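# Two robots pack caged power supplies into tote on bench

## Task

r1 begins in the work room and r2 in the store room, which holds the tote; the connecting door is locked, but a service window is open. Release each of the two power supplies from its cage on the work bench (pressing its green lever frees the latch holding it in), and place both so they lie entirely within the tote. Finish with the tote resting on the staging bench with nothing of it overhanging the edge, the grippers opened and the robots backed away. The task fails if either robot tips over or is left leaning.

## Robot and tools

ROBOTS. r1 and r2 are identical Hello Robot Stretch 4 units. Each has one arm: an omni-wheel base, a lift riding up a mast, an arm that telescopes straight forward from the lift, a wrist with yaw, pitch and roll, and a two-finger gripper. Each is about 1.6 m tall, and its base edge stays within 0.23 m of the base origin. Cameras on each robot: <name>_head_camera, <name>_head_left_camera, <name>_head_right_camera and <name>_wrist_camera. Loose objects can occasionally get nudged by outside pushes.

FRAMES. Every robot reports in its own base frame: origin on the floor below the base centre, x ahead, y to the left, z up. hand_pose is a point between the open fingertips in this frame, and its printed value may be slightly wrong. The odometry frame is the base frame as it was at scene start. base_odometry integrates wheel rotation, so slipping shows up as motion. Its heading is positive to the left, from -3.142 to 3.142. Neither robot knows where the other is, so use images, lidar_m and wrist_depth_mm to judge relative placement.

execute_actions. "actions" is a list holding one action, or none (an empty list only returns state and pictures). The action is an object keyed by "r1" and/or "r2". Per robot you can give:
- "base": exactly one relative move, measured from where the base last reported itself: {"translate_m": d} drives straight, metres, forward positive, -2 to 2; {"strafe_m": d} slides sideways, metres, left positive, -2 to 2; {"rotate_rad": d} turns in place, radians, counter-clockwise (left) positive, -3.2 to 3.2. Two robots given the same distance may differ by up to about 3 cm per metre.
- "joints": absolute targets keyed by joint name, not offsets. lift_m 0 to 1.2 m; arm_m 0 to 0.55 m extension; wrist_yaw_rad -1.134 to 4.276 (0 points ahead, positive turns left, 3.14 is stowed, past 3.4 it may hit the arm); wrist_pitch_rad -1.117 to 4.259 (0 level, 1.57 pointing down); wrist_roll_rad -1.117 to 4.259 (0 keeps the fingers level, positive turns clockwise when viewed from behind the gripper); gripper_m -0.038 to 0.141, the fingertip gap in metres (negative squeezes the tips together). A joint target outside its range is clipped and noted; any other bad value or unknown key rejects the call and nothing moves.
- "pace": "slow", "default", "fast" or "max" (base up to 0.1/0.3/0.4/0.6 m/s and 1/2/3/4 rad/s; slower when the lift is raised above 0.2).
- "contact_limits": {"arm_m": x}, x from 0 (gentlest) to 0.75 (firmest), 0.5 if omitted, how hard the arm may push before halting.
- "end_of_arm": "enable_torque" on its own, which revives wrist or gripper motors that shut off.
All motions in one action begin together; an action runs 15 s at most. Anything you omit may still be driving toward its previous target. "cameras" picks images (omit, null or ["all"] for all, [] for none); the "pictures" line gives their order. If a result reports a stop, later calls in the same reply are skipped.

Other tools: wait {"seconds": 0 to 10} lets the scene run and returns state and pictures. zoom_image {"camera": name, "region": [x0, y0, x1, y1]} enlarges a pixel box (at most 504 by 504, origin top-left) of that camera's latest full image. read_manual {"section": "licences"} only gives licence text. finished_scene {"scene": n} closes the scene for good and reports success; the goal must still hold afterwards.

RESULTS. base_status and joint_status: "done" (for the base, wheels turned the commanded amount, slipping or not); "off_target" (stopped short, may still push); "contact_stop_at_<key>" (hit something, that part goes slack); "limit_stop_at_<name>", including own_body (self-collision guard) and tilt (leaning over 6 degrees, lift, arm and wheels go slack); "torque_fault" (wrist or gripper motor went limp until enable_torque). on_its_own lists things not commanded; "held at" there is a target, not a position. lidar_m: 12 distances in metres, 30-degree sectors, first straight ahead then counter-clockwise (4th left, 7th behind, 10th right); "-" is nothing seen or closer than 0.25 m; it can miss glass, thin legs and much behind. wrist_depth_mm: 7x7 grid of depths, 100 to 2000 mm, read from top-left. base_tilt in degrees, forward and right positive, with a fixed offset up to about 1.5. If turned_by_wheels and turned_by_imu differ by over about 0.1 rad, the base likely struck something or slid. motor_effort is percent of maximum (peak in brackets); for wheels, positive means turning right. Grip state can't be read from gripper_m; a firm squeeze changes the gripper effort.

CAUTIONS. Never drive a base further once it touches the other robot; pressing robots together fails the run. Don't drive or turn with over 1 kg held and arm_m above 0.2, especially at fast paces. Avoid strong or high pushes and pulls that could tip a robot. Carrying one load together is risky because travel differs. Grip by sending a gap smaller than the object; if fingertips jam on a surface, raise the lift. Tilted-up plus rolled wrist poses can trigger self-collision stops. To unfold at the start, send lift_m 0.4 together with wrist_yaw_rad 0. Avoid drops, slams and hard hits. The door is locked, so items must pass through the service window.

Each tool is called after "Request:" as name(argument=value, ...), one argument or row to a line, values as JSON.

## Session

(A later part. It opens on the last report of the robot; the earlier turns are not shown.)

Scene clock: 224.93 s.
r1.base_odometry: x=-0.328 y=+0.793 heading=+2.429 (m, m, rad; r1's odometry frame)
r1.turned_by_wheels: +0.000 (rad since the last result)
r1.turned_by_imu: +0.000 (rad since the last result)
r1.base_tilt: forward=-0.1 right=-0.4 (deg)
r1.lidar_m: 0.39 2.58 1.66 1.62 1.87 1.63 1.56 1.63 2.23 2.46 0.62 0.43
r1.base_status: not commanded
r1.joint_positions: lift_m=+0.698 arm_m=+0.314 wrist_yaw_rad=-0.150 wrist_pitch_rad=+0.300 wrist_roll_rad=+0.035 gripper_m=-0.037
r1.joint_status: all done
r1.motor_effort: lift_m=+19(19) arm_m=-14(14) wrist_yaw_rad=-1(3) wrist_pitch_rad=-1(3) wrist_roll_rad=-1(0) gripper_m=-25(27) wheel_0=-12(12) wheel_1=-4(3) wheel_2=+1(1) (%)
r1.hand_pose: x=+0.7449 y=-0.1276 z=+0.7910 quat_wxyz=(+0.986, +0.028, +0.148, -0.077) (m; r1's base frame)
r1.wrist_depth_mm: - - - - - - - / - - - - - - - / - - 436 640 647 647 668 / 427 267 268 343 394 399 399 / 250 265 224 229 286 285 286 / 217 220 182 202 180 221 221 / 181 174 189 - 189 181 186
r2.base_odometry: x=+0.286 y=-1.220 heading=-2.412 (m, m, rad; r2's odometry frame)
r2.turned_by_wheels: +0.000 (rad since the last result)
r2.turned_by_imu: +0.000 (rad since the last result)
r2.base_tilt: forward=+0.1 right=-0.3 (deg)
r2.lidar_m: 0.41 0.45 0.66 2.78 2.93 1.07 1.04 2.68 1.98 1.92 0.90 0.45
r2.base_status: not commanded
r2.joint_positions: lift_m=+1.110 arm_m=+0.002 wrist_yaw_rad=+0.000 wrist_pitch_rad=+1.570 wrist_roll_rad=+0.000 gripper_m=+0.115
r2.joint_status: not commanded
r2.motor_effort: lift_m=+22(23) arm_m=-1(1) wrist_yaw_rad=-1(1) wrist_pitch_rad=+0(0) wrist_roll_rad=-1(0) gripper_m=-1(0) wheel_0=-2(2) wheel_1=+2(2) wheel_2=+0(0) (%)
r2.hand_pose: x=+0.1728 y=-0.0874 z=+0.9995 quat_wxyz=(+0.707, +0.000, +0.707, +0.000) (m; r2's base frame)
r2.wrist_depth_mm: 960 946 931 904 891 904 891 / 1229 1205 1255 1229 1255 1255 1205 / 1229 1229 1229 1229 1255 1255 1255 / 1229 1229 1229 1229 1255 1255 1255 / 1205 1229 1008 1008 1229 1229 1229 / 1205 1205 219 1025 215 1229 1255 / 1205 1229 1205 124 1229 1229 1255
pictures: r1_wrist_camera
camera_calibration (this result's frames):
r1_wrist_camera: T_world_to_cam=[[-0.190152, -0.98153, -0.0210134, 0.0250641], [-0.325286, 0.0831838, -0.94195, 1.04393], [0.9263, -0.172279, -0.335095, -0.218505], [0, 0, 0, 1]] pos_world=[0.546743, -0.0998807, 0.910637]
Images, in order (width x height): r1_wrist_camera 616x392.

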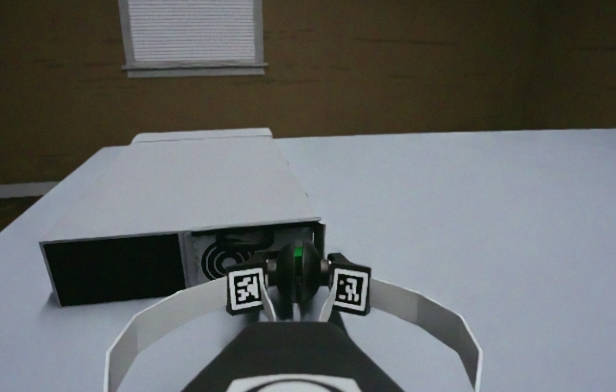

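Request:
execute_actions(
  actions=[
    {"r1":{"joints":{"arm_m":0.285,"gripper_m":0.0}}},
  ],
  cameras=[],
)

Request:
execute_actions(
  actions=[
    {"r1":{"base":{"strafe_m":0.026},"joints":{"arm_m":0.312,"gripper_m":0.012,"lift_m":0.702,"wrist_yaw_rad":-0.3},"pace":"slow"}},
  ],
  cameras=["r1_wrist_camera"],
)

Request:
zoom_image(
  camera="r1_wrist_camera",
  region=[160, 180, 440, 340],
)

Scene clock: 226.83 s.
r1.base_odometry: x=-0.328 y=+0.793 heading=+2.430 (m, m, rad; r1's odometry frame)
r1.turned_by_wheels: +0.001 (rad since the last result)
r1.turned_by_imu: +0.001 (rad since the last result)
r1.base_tilt: forward=+0.0 right=-0.3 (deg)
r1.lidar_m: 0.41 2.62 1.67 1.63 1.87 1.64 1.55 1.59 2.25 2.48 0.63 0.42
r1.base_status: not commanded
r1.joint_positions: lift_m=+0.698 arm_m=+0.287 wrist_yaw_rad=-0.150 wrist_pitch_rad=+0.302 wrist_roll_rad=+0.035 gripper_m=+0.000
r1.joint_status: all done
r1.motor_effort: lift_m=+19(19) arm_m=-9(15) wrist_yaw_rad=-2(3) wrist_pitch_rad=-6(6) wrist_roll_rad=+0(2) gripper_m=-4(29) wheel_0=-2(12) wheel_1=+1(4) wheel_2=+0(1) (%)
r1.hand_pose: x=+0.7168 y=-0.1276 z=+0.7905 quat_wxyz=(+0.986, +0.028, +0.149, -0.077) (m; r1's base frame)
r1.wrist_depth_mm: - - - - - - - / - - - - - - - / - 564 427 621 634 640 647 / - 289 267 314 394 392 394 / 265 278 255 259 283 283 282 / 218 220 183 187 204 221 220 / 180 175 187 - 181 180 186
r2.base_odometry: x=+0.286 y=-1.220 heading=-2.412 (m, m, rad; r2's odometry frame)
r2.turned_by_wheels: +0.000 (rad since the last result)
r2.turned_by_imu: +0.000 (rad since the last result)
r2.base_tilt: forward=+0.2 right=-0.2 (deg)
r2.lidar_m: 0.42 0.44 0.63 2.78 2.92 1.05 1.06 2.68 2.01 1.94 0.89 0.45
r2.base_status: not commanded
r2.joint_positions: lift_m=+1.110 arm_m=+0.002 wrist_yaw_rad=+0.000 wrist_pitch_rad=+1.570 wrist_roll_rad=+0.000 gripper_m=+0.115
r2.joint_status: not commanded
r2.motor_effort: lift_m=+23(23) arm_m=+0(0) wrist_yaw_rad=-1(2) wrist_pitch_rad=+0(0) wrist_roll_rad=-1(2) gripper_m=+0(1) wheel_0=-2(2) wheel_1=+2(2) wheel_2=+0(1) (%)
r2.hand_pose: x=+0.1728 y=-0.0874 z=+0.9995 quat_wxyz=(+0.707, +0.000, +0.707, +0.000) (m; r2's base frame)
r2.wrist_depth_mm: 976 946 931 917 917 891 891 / 1205 1229 1229 1229 1255 1229 1255 / 1229 1205 1255 1229 1255 1255 1229 / 1229 1229 1229 1229 1229 1255 1255 / 1205 1229 1008 1008 1229 1229 1229 / 1205 1229 219 1008 216 1255 1229 / 1205 1229 1229 124 1229 1255 1229
pictures: none
No camera images: the call's "cameras" was empty. Leave "cameras" out to get every camera's image.

Scene clock: 228.17 s.
r1.base_odometry: x=-0.345 y=+0.774 heading=+2.430 (m, m, rad; r1's odometry frame)
r1.turned_by_wheels: +0.000 (rad since the last result)
r1.turned_by_imu: +0.000 (rad since the last result)
r1.base_tilt: forward=+0.0 right=-0.4 (deg)
r1.lidar_m: 0.40 2.58 1.66 1.59 1.79 1.63 1.55 1.62 2.29 2.50 0.59 0.43
r1.base_status: done
r1.joint_positions: lift_m=+0.702 arm_m=+0.310 wrist_yaw_rad=-0.300 wrist_pitch_rad=+0.302 wrist_roll_rad=+0.035 gripper_m=+0.012
r1.joint_status: all done
r1.motor_effort: lift_m=+23(23) arm_m=+9(6) wrist_yaw_rad=-3(4) wrist_pitch_rad=-6(5) wrist_roll_rad=-1(1) gripper_m=-4(5) wheel_0=+0(5) wheel_1=+1(3) wheel_2=+0(1) (%)
r1.hand_pose: x=+0.7187 y=-0.1649 z=+0.7942 quat_wxyz=(+0.977, +0.039, +0.146, -0.150) (m; r1's base frame)
r1.wrist_depth_mm: - - - - - - - / - - - - - - - / - 442 504 654 654 661 683 / 368 276 276 399 404 404 404 / 248 268 244 259 293 290 290 / 223 225 188 194 211 228 225 / 185 178 193 - 187 185 190
r2.base_odometry: x=+0.286 y=-1.220 heading=-2.412 (m, m, rad; r2's odometry frame)
r2.turned_by_wheels: +0.000 (rad since the last result)
r2.turned_by_imu: +0.000 (rad since the last result)
r2.base_tilt: forward=+0.1 right=-0.2 (deg)
r2.lidar_m: 0.42 0.46 0.64 2.78 2.90 1.06 1.04 2.66 2.00 1.95 0.90 0.43
r2.base_status: not commanded
r2.joint_positions: lift_m=+1.110 arm_m=+0.002 wrist_yaw_rad=+0.000 wrist_pitch_rad=+1.570 wrist_roll_rad=+0.000 gripper_m=+0.115
r2.joint_status: not commanded
r2.motor_effort: lift_m=+23(23) arm_m=-1(0) wrist_yaw_rad=-2(1) wrist_pitch_rad=+0(1) wrist_roll_rad=-3(3) gripper_m=-1(1) wheel_0=-2(2) wheel_1=+2(2) wheel_2=+0(0) (%)
r2.hand_pose: x=+0.1728 y=-0.0874 z=+0.9995 quat_wxyz=(+0.707, +0.000, +0.707, +0.000) (m; r2's base frame)
r2.wrist_depth_mm: 976 960 931 917 904 904 891 / 1255 1229 1229 1229 1255 1255 1255 / 1229 1229 1229 1229 1229 1255 1281 / 1205 1229 1229 1229 1255 1255 1255 / 1229 1205 1008 1008 1229 1229 1255 / 1229 1229 219 1008 216 1205 1255 / 1229 1229 1229 124 1229 1229 1229
pictures: r1_wrist_camera
camera_calibration (this result's frames):
r1_wrist_camera: T_world_to_cam=[[-0.334649, -0.94211, -0.0209406, 0.0938474], [-0.31085, 0.131341, -0.94134, 1.03858], [0.889597, -0.308509, -0.336809, -0.194313], [0, 0, 0, 1]] pos_world=[0.527109, -0.107941, 0.914176]
Images, in order (width x height): r1_wrist_camera 616x392.

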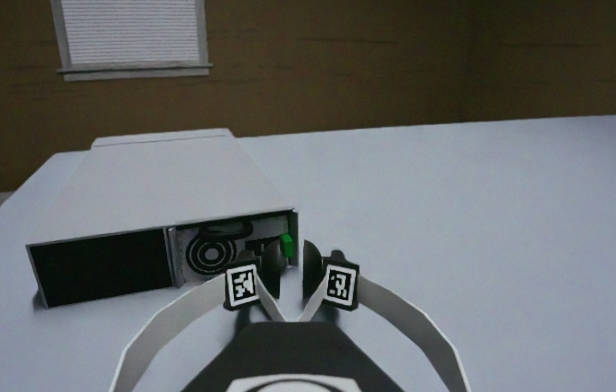

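Region (160, 180, 440, 340) of r1_wrist_camera's 616x392 image, scaled by 1.800; it fills the top 288 rows of this view, and the rest is white.

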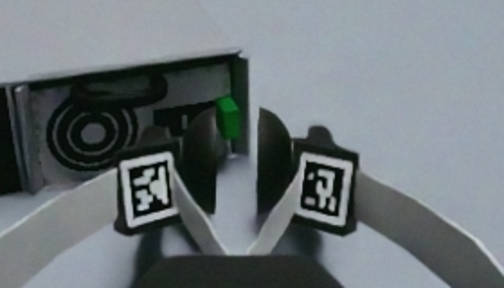

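Request:
execute_actions(
  actions=[
    {"r1":{"joints":{"arm_m":0.333},"pace":"slow"}},
  ],
  cameras=["r1_wrist_camera"],
)

Request:
zoom_image(
  camera="r1_wrist_camera",
  region=[160, 180, 440, 340],
)

Scene clock: 229.47 s.
r1.base_odometry: x=-0.345 y=+0.774 heading=+2.430 (m, m, rad; r1's odometry frame)
r1.turned_by_wheels: +0.000 (rad since the last result)
r1.turned_by_imu: +0.000 (rad since the last result)
r1.base_tilt: forward=+0.0 right=-0.4 (deg)
r1.lidar_m: 0.41 2.57 1.62 1.59 1.78 1.62 1.56 1.62 2.20 2.50 0.60 0.41
r1.base_status: not commanded
r1.joint_positions: lift_m=+0.702 arm_m=+0.331 wrist_yaw_rad=-0.301 wrist_pitch_rad=+0.305 wrist_roll_rad=+0.035 gripper_m=+0.012
r1.joint_status: all done
r1.motor_effort: lift_m=+23(23) arm_m=+10(9) wrist_yaw_rad=+1(1) wrist_pitch_rad=-14(15) wrist_roll_rad=+2(1) gripper_m=-5(4) wheel_0=-1(1) wheel_1=+1(1) wheel_2=+0(0) (%)
r1.hand_pose: x=+0.7391 y=-0.1651 z=+0.7934 quat_wxyz=(+0.977, +0.040, +0.147, -0.151) (m; r1's base frame)
r1.wrist_depth_mm: - - - - - - - / - - - - - - - / - 427 500 634 640 647 654 / 347 267 270 394 394 399 394 / 212 252 220 236 287 289 285 / 216 220 188 194 206 224 224 / 183 177 190 - 185 183 188
r2.base_odometry: x=+0.286 y=-1.220 heading=-2.412 (m, m, rad; r2's odometry frame)
r2.turned_by_wheels: +0.000 (rad since the last result)
r2.turned_by_imu: +0.000 (rad since the last result)
r2.base_tilt: forward=+0.1 right=-0.3 (deg)
r2.lidar_m: 0.42 0.47 0.64 2.79 2.92 1.07 1.03 2.69 2.01 1.94 0.92 0.45
r2.base_status: not commanded
r2.joint_positions: lift_m=+1.110 arm_m=+0.002 wrist_yaw_rad=+0.000 wrist_pitch_rad=+1.570 wrist_roll_rad=+0.000 gripper_m=+0.115
r2.joint_status: not commanded
r2.motor_effort: lift_m=+23(23) arm_m=-1(0) wrist_yaw_rad=-1(1) wrist_pitch_rad=-1(1) wrist_roll_rad=-2(2) gripper_m=-1(2) wheel_0=-2(2) wheel_1=+2(2) wheel_2=+1(0) (%)
r2.hand_pose: x=+0.1728 y=-0.0874 z=+0.9995 quat_wxyz=(+0.707, +0.000, +0.707, +0.000) (m; r2's base frame)
r2.wrist_depth_mm: 976 946 946 917 917 904 891 / 1205 1229 1229 1229 1229 1255 1229 / 1205 1229 1229 1229 1229 1255 1281 / 1205 1205 1229 1229 1255 1229 1229 / 1205 1229 1025 1008 1229 1229 1255 / 1182 1255 219 1008 216 1255 1229 / 1205 1229 1229 124 1255 1229 1229
pictures: r1_wrist_camera
camera_calibration (this result's frames):
r1_wrist_camera: T_world_to_cam=[[-0.335802, -0.941703, -0.0208174, 0.101305], [-0.313343, 0.132523, -0.940348, 1.04545], [0.888287, -0.309247, -0.339578, -0.209793], [0, 0, 0, 1]] pos_world=[0.54796, -0.108024, 0.913954]
Images, in order (width x height): r1_wrist_camera 616x392.

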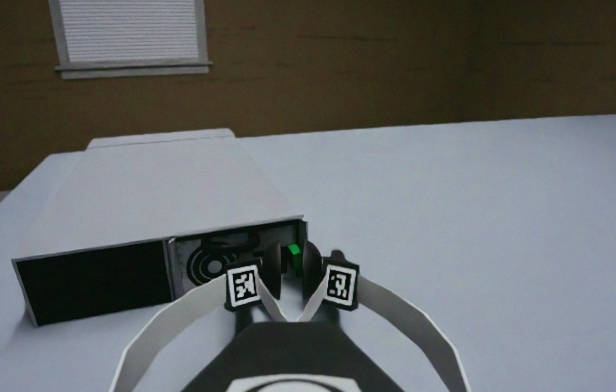

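Region (160, 180, 440, 340) of r1_wrist_camera's 616x392 image, scaled by 1.800; it fills the top 288 rows of this view, and the rest is white.

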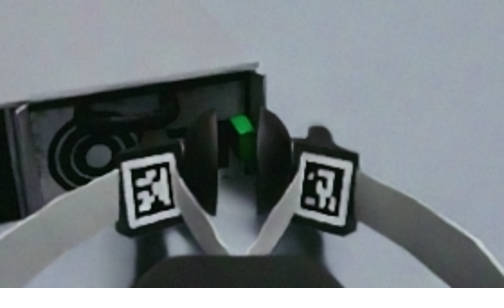

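Request:
execute_actions(
  actions=[
    {"r1":{"base":{"strafe_m":0.005},"joints":{"gripper_m":0.002,"wrist_roll_rad":-0.06},"pace":"slow"}},
  ],
  cameras=[],
)

Request:
execute_actions(
  actions=[
    {"r1":{"joints":{"arm_m":0.339},"pace":"slow"}},
  ],
  cameras=["r1_wrist_camera"],
)

Request:
zoom_image(
  camera="r1_wrist_camera",
  region=[160, 180, 440, 340],
)

Scene clock: 230.53 s.
r1.base_odometry: x=-0.348 y=+0.770 heading=+2.429 (m, m, rad; r1's odometry frame)
r1.turned_by_wheels: +0.000 (rad since the last result)
r1.turned_by_imu: +0.000 (rad since the last result)
r1.base_tilt: forward=-0.1 right=-0.4 (deg)
r1.lidar_m: 0.39 2.58 1.65 1.59 1.80 1.64 1.56 1.62 2.23 2.49 0.62 0.42
r1.base_status: done
r1.joint_positions: lift_m=+0.702 arm_m=+0.331 wrist_yaw_rad=-0.303 wrist_pitch_rad=+0.303 wrist_roll_rad=-0.060 gripper_m=+0.002
r1.joint_status: all done
r1.motor_effort: lift_m=+23(23) arm_m=+9(10) wrist_yaw_rad=+6(8) wrist_pitch_rad=-10(15) wrist_roll_rad=-3(1) gripper_m=-7(6) wheel_0=-6(6) wheel_1=+0(7) wheel_2=-1(1) (%)
r1.hand_pose: x=+0.7391 y=-0.1656 z=+0.7939 quat_wxyz=(+0.977, -0.006, +0.154, -0.145) (m; r1's base frame)
r1.wrist_depth_mm: - - - - - - - / - - - - - - - / - 375 415 661 732 - - / 265 247 262 389 430 455 492 / 229 250 223 236 303 320 334 / 203 211 185 190 215 245 250 / 172 171 186 - 193 197 204
r2.base_odometry: x=+0.286 y=-1.220 heading=-2.412 (m, m, rad; r2's odometry frame)
r2.turned_by_wheels: +0.000 (rad since the last result)
r2.turned_by_imu: +0.000 (rad since the last result)
r2.base_tilt: forward=+0.1 right=-0.2 (deg)
r2.lidar_m: 0.42 0.46 0.65 2.76 2.93 1.07 1.06 2.69 2.02 1.95 0.91 0.44
r2.base_status: not commanded
r2.joint_positions: lift_m=+1.110 arm_m=+0.002 wrist_yaw_rad=+0.000 wrist_pitch_rad=+1.570 wrist_roll_rad=+0.000 gripper_m=+0.115
r2.joint_status: not commanded
r2.motor_effort: lift_m=+23(23) arm_m=+0(0) wrist_yaw_rad=-1(2) wrist_pitch_rad=+0(1) wrist_roll_rad=-3(2) gripper_m=-1(2) wheel_0=-2(2) wheel_1=+2(2) wheel_2=+0(0) (%)
r2.hand_pose: x=+0.1728 y=-0.0874 z=+0.9995 quat_wxyz=(+0.707, +0.000, +0.707, +0.000) (m; r2's base frame)
r2.wrist_depth_mm: 976 960 931 917 904 891 904 / 1229 1229 1229 1229 1255 1281 1229 / 1205 1205 1205 1255 1229 1255 1255 / 1205 1229 1229 1229 1255 1255 1255 / 1229 1205 1025 1008 1229 1229 1255 / 1205 1229 219 1008 216 1229 1255 / 1229 1229 1229 124 1229 1229 1229
pictures: none
No camera images: the call's "cameras" was empty. Leave "cameras" out to get every camera's image.

Scene clock: 231.30 s.
r1.base_odometry: x=-0.348 y=+0.770 heading=+2.429 (m, m, rad; r1's odometry frame)
r1.turned_by_wheels: +0.000 (rad since the last result)
r1.turned_by_imu: +0.000 (rad since the last result)
r1.base_tilt: forward=+0.0 right=-0.4 (deg)
r1.lidar_m: 0.40 2.54 1.64 1.61 1.79 1.63 1.55 1.62 2.23 2.49 0.61 0.43
r1.base_status: not commanded
r1.joint_positions: lift_m=+0.702 arm_m=+0.337 wrist_yaw_rad=-0.306 wrist_pitch_rad=+0.303 wrist_roll_rad=-0.060 gripper_m=+0.002
r1.joint_status: all done
r1.on_its_own: wrist_yaw_rad is at rest, and its effort (+17) is outside its rest range (-13 to +13)
r1.motor_effort: lift_m=+23(23) arm_m=+10(12) wrist_yaw_rad=+17(16) wrist_pitch_rad=-10(10) wrist_roll_rad=-2(4) gripper_m=-7(8) wheel_0=-6(6) wheel_1=+0(0) wheel_2=-2(2) (%)
r1.hand_pose: x=+0.7442 y=-0.1663 z=+0.7938 quat_wxyz=(+0.977, -0.006, +0.154, -0.146) (m; r1's base frame)
r1.wrist_depth_mm: - - - - - - - / - - - - - - - / - 375 415 654 723 - - / 255 245 262 384 430 462 496 / 211 247 217 232 304 319 330 / 199 211 184 205 185 244 249 / 172 169 185 - 193 196 203
r2.base_odometry: x=+0.286 y=-1.220 heading=-2.412 (m, m, rad; r2's odometry frame)
r2.turned_by_wheels: +0.000 (rad since the last result)
r2.turned_by_imu: +0.000 (rad since the last result)
r2.base_tilt: forward=+0.1 right=-0.2 (deg)
r2.lidar_m: 0.42 0.44 0.64 2.79 2.92 1.08 1.05 2.69 1.99 1.95 0.92 0.45
r2.base_status: not commanded
r2.joint_positions: lift_m=+1.110 arm_m=+0.002 wrist_yaw_rad=+0.000 wrist_pitch_rad=+1.570 wrist_roll_rad=+0.000 gripper_m=+0.115
r2.joint_status: not commanded
r2.motor_effort: lift_m=+23(23) arm_m=+0(1) wrist_yaw_rad=-2(1) wrist_pitch_rad=-1(0) wrist_roll_rad=-4(3) gripper_m=-1(0) wheel_0=-2(2) wheel_1=+2(2) wheel_2=+0(0) (%)
r2.hand_pose: x=+0.1728 y=-0.0874 z=+0.9995 quat_wxyz=(+0.707, +0.000, +0.707, +0.000) (m; r2's base frame)
r2.wrist_depth_mm: 976 946 931 917 891 891 891 / 1229 1205 1229 1229 1255 1255 1229 / 1229 1229 1229 1255 1229 1229 1255 / 1205 1229 1255 1229 1229 1255 1255 / 1205 1205 1025 1025 1255 1255 1255 / 1205 1229 219 1008 216 1229 1229 / 1229 1205 1229 124 1229 1229 1229
pictures: r1_wrist_camera
camera_calibration (this result's frames):
r1_wrist_camera: T_world_to_cam=[[-0.313389, -0.947094, 0.0692882, 0.0127186], [-0.339553, 0.0436185, -0.939575, 1.05166], [0.886843, -0.31798, -0.335258, -0.218394], [0, 0, 0, 1]] pos_world=[0.554763, -0.103271, 0.914016]
Images, in order (width x height): r1_wrist_camera 616x392.

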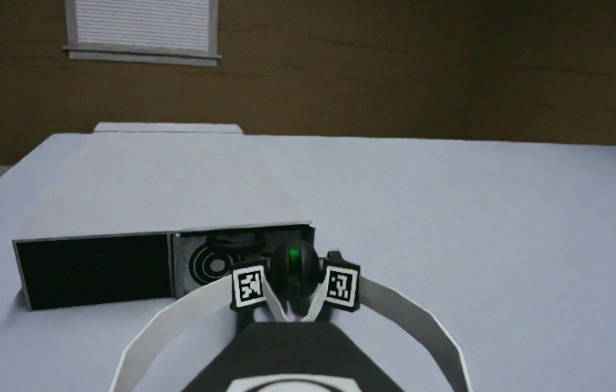

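Region (160, 180, 440, 340) of r1_wrist_camera's 616x392 image, scaled by 1.800; it fills the top 288 rows of this view, and the rest is white.

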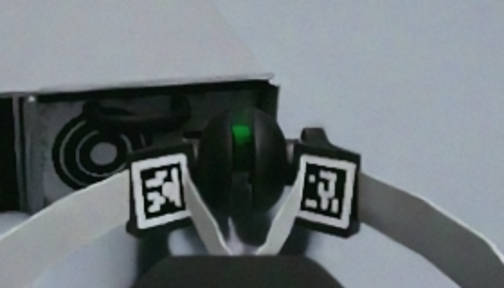

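Request:
execute_actions(
  actions=[
    {"r1":{"joints":{"arm_m":0.346,"gripper_m":-0.015,"lift_m":0.701},"pace":"slow"}},
  ],
  cameras=[],
)

Request:
execute_actions(
  actions=[
    {"r1":{"joints":{"arm_m":0.352,"gripper_m":-0.038,"lift_m":0.700},"pace":"slow"}},
  ],
  cameras=["r1_wrist_camera"],
)

Request:
zoom_image(
  camera="r1_wrist_camera",
  region=[160, 180, 440, 340],
)

Scene clock: 232.43 s.
r1.base_odometry: x=-0.348 y=+0.770 heading=+2.429 (m, m, rad; r1's odometry frame)
r1.turned_by_wheels: +0.000 (rad since the last result)
r1.turned_by_imu: +0.000 (rad since the last result)
r1.base_tilt: forward=-0.1 right=-0.4 (deg)
r1.lidar_m: 0.41 2.59 1.62 1.58 1.81 1.62 1.56 1.64 2.26 2.51 0.59 0.43
r1.base_status: not commanded
r1.joint_positions: lift_m=+0.701 arm_m=+0.343 wrist_yaw_rad=-0.312 wrist_pitch_rad=+0.306 wrist_roll_rad=-0.060 gripper_m=-0.015
r1.joint_status: all done
r1.on_its_own: wrist_yaw_rad is at rest, and its effort (+34) is outside its rest range (-13 to +13)
r1.motor_effort: lift_m=+17(21) arm_m=+14(14) wrist_yaw_rad=+34(34) wrist_pitch_rad=-17(19) wrist_roll_rad=-1(2) gripper_m=-11(10) wheel_0=-2(6) wheel_1=+1(1) wheel_2=-6(7) (%)
r1.hand_pose: x=+0.7493 y=-0.1676 z=+0.7926 quat_wxyz=(+0.977, -0.006, +0.155, -0.149) (m; r1's base frame)
r1.wrist_depth_mm: - - - - - - - / - - - - - - - / - 366 402 634 699 798 - / 251 241 256 377 427 452 488 / 198 243 210 227 301 315 325 / 198 208 186 202 183 240 247 / 170 170 183 - 196 195 202
r2.base_odometry: x=+0.286 y=-1.220 heading=-2.412 (m, m, rad; r2's odometry frame)
r2.turned_by_wheels: +0.000 (rad since the last result)
r2.turned_by_imu: +0.000 (rad since the last result)
r2.base_tilt: forward=+0.1 right=-0.3 (deg)
r2.lidar_m: 0.42 0.45 0.65 2.78 2.94 1.06 1.03 2.67 1.99 1.94 0.92 0.43
r2.base_status: not commanded
r2.joint_positions: lift_m=+1.110 arm_m=+0.002 wrist_yaw_rad=+0.000 wrist_pitch_rad=+1.570 wrist_roll_rad=+0.000 gripper_m=+0.115
r2.joint_status: not commanded
r2.motor_effort: lift_m=+23(23) arm_m=+0(1) wrist_yaw_rad=-1(1) wrist_pitch_rad=-1(0) wrist_roll_rad=-1(3) gripper_m=-1(1) wheel_0=-2(2) wheel_1=+2(2) wheel_2=+0(0) (%)
r2.hand_pose: x=+0.1728 y=-0.0874 z=+0.9995 quat_wxyz=(+0.707, +0.000, +0.707, +0.000) (m; r2's base frame)
r2.wrist_depth_mm: 946 946 931 917 904 904 904 / 1229 1229 1229 1255 1255 1255 1229 / 1205 1229 1255 1229 1229 1255 1255 / 1229 1205 1229 1255 1229 1255 1281 / 1205 1229 1008 1008 1229 1255 1255 / 1205 1205 219 1008 215 1229 1255 / 1229 1229 1229 124 1229 1229 1255
pictures: none
No camera images: the call's "cameras" was empty. Leave "cameras" out to get every camera's image.

Scene clock: 233.50 s.
r1.base_odometry: x=-0.348 y=+0.769 heading=+2.429 (m, m, rad; r1's odometry frame)
r1.turned_by_wheels: +0.000 (rad since the last result)
r1.turned_by_imu: +0.000 (rad since the last result)
r1.base_tilt: forward=-0.1 right=-0.4 (deg)
r1.lidar_m: 0.41 2.60 1.65 1.61 1.78 1.63 1.55 1.65 2.25 2.50 0.62 0.44
r1.base_status: not commanded
r1.joint_positions: lift_m=+0.700 arm_m=+0.349 wrist_yaw_rad=-0.316 wrist_pitch_rad=+0.308 wrist_roll_rad=-0.060 gripper_m=-0.038
r1.joint_status: all done
r1.on_its_own: wrist_yaw_rad is at rest, and its effort (+42) is outside its rest range (-13 to +13)
r1.motor_effort: lift_m=+15(16) arm_m=+17(19) wrist_yaw_rad=+42(53) wrist_pitch_rad=-23(24) wrist_roll_rad=-1(1) gripper_m=-16(17) wheel_0=+3(3) wheel_1=+2(3) wheel_2=-11(11) (%)
r1.hand_pose: x=+0.7541 y=-0.1684 z=+0.7912 quat_wxyz=(+0.976, -0.005, +0.156, -0.151) (m; r1's base frame)
r1.wrist_depth_mm: - - - - - - - / - - - - - - - / - 359 394 621 691 788 - / 244 238 255 375 418 445 484 / 198 237 206 222 298 310 320 / 196 197 180 200 181 238 244 / 168 169 182 - 195 191 200
r2.base_odometry: x=+0.286 y=-1.220 heading=-2.412 (m, m, rad; r2's odometry frame)
r2.turned_by_wheels: +0.000 (rad since the last result)
r2.turned_by_imu: +0.000 (rad since the last result)
r2.base_tilt: forward=+0.2 right=-0.2 (deg)
r2.lidar_m: 0.42 0.44 0.66 2.78 2.92 1.07 1.05 2.68 2.00 1.93 0.88 0.47
r2.base_status: not commanded
r2.joint_positions: lift_m=+1.110 arm_m=+0.002 wrist_yaw_rad=+0.000 wrist_pitch_rad=+1.570 wrist_roll_rad=+0.000 gripper_m=+0.115
r2.joint_status: not commanded
r2.motor_effort: lift_m=+23(23) arm_m=+0(0) wrist_yaw_rad=-1(1) wrist_pitch_rad=-1(1) wrist_roll_rad=-3(2) gripper_m=-1(2) wheel_0=-2(2) wheel_1=+2(2) wheel_2=+0(1) (%)
r2.hand_pose: x=+0.1728 y=-0.0874 z=+0.9995 quat_wxyz=(+0.707, +0.000, +0.707, +0.000) (m; r2's base frame)
r2.wrist_depth_mm: 960 946 946 917 904 891 904 / 1229 1255 1229 1255 1229 1255 1229 / 1205 1205 1255 1229 1229 1255 1255 / 1205 1229 1205 1229 1255 1255 1255 / 1229 1229 1025 1008 1229 1255 1229 / 1205 1205 219 1008 216 1255 1229 / 1205 1205 1205 124 1205 1229 1255
pictures: r1_wrist_camera
camera_calibration (this result's frames):
r1_wrist_camera: T_world_to_cam=[[-0.32182, -0.944236, 0.0696438, 0.0205844], [-0.343297, 0.0478199, -0.938009, 1.05495], [0.882371, -0.325778, -0.339543, -0.223229], [0, 0, 0, 1]] pos_world=[0.565758, -0.103734, 0.912326]
Images, in order (width x height): r1_wrist_camera 616x392.

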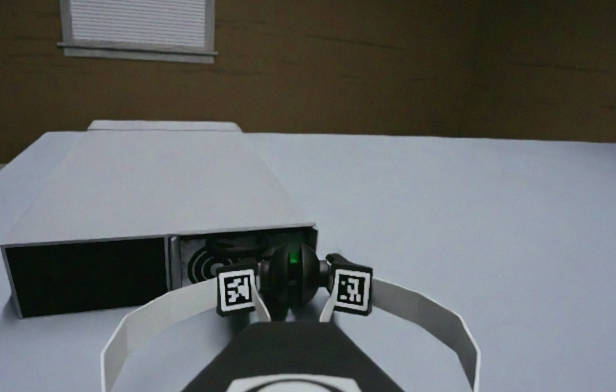

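Region (160, 180, 440, 340) of r1_wrist_camera's 616x392 image, scaled by 1.800; it fills the top 288 rows of this view, and the rest is white.

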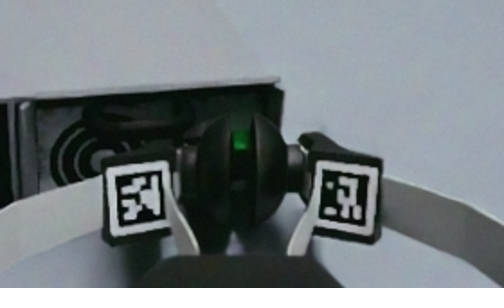

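Request:
execute_actions(
  actions=[],
  cameras=["r1_wrist_camera","r1_head_camera"],
)

Scene clock: 234.53 s.
r1.base_odometry: x=-0.348 y=+0.769 heading=+2.429 (m, m, rad; r1's odometry frame)
r1.turned_by_wheels: +0.000 (rad since the last result)
r1.turned_by_imu: +0.000 (rad since the last result)
r1.base_tilt: forward=-0.1 right=-0.4 (deg)
r1.lidar_m: 0.40 2.54 1.61 1.59 1.82 1.64 1.57 1.63 2.23 2.50 0.60 0.43
r1.base_status: not commanded
r1.joint_positions: lift_m=+0.700 arm_m=+0.349 wrist_yaw_rad=-0.316 wrist_pitch_rad=+0.308 wrist_roll_rad=-0.060 gripper_m=-0.038
r1.joint_status: all done
r1.on_its_own: wrist_yaw_rad is at rest, and its effort (+44) is outside its rest range (-13 to +13); wrist_pitch_rad is at rest, and its effort (-24) is outside its rest range (-23 to +23)
r1.motor_effort: lift_m=+15(16) arm_m=+17(19) wrist_yaw_rad=+44(53) wrist_pitch_rad=-24(24) wrist_roll_rad=-1(1) gripper_m=-16(17) wheel_0=+2(3) wheel_1=+3(3) wheel_2=-11(11) (%)
r1.hand_pose: x=+0.7541 y=-0.1684 z=+0.7912 quat_wxyz=(+0.976, -0.005, +0.156, -0.151) (m; r1's base frame)
r1.wrist_depth_mm: - - - - - - - / - - - - - - - / - 359 397 615 691 788 - / 244 239 252 373 418 445 477 / 198 237 206 222 298 312 322 / 196 198 179 201 181 238 246 / 168 168 181 - 196 191 199
r2.base_odometry: x=+0.286 y=-1.220 heading=-2.412 (m, m, rad; r2's odometry frame)
r2.turned_by_wheels: +0.000 (rad since the last result)
r2.turned_by_imu: +0.000 (rad since the last result)
r2.base_tilt: forward=+0.1 right=-0.2 (deg)
r2.lidar_m: 0.42 0.45 0.66 2.77 2.94 1.06 1.03 2.68 2.00 1.95 0.91 0.46
r2.base_status: not commanded
r2.joint_positions: lift_m=+1.110 arm_m=+0.002 wrist_yaw_rad=+0.000 wrist_pitch_rad=+1.570 wrist_roll_rad=+0.000 gripper_m=+0.115
r2.joint_status: not commanded
r2.motor_effort: lift_m=+23(23) arm_m=+0(0) wrist_yaw_rad=-1(1) wrist_pitch_rad=+0(1) wrist_roll_rad=-2(2) gripper_m=-1(2) wheel_0=-2(2) wheel_1=+1(2) wheel_2=+0(1) (%)
r2.hand_pose: x=+0.1728 y=-0.0874 z=+0.9995 quat_wxyz=(+0.707, +0.000, +0.707, +0.000) (m; r2's base frame)
r2.wrist_depth_mm: 960 946 946 917 904 904 891 / 1229 1205 1229 1229 1255 1229 1229 / 1229 1229 1229 1255 1229 1229 1229 / 1229 1255 1229 1255 1229 1255 1255 / 1229 1229 1008 1025 1255 1255 1255 / 1205 1205 219 1025 214 1229 1255 / 1205 1205 1205 124 1229 1229 1229
pictures: r1_head_camera, r1_wrist_camera
camera_calibration (this result's frames):
r1_wrist_camera: T_world_to_cam=[[-0.32182, -0.944236, 0.0696439, 0.0205844], [-0.343297, 0.0478198, -0.938009, 1.05495], [0.882371, -0.325778, -0.339543, -0.22323], [0, 0, 0, 1]] pos_world=[0.565758, -0.103734, 0.912325]
Images, in order (width x height): r1_head_camera 420x560, r1_wrist_camera 616x392.

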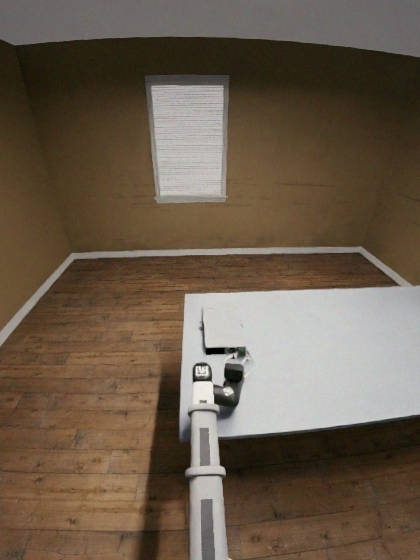

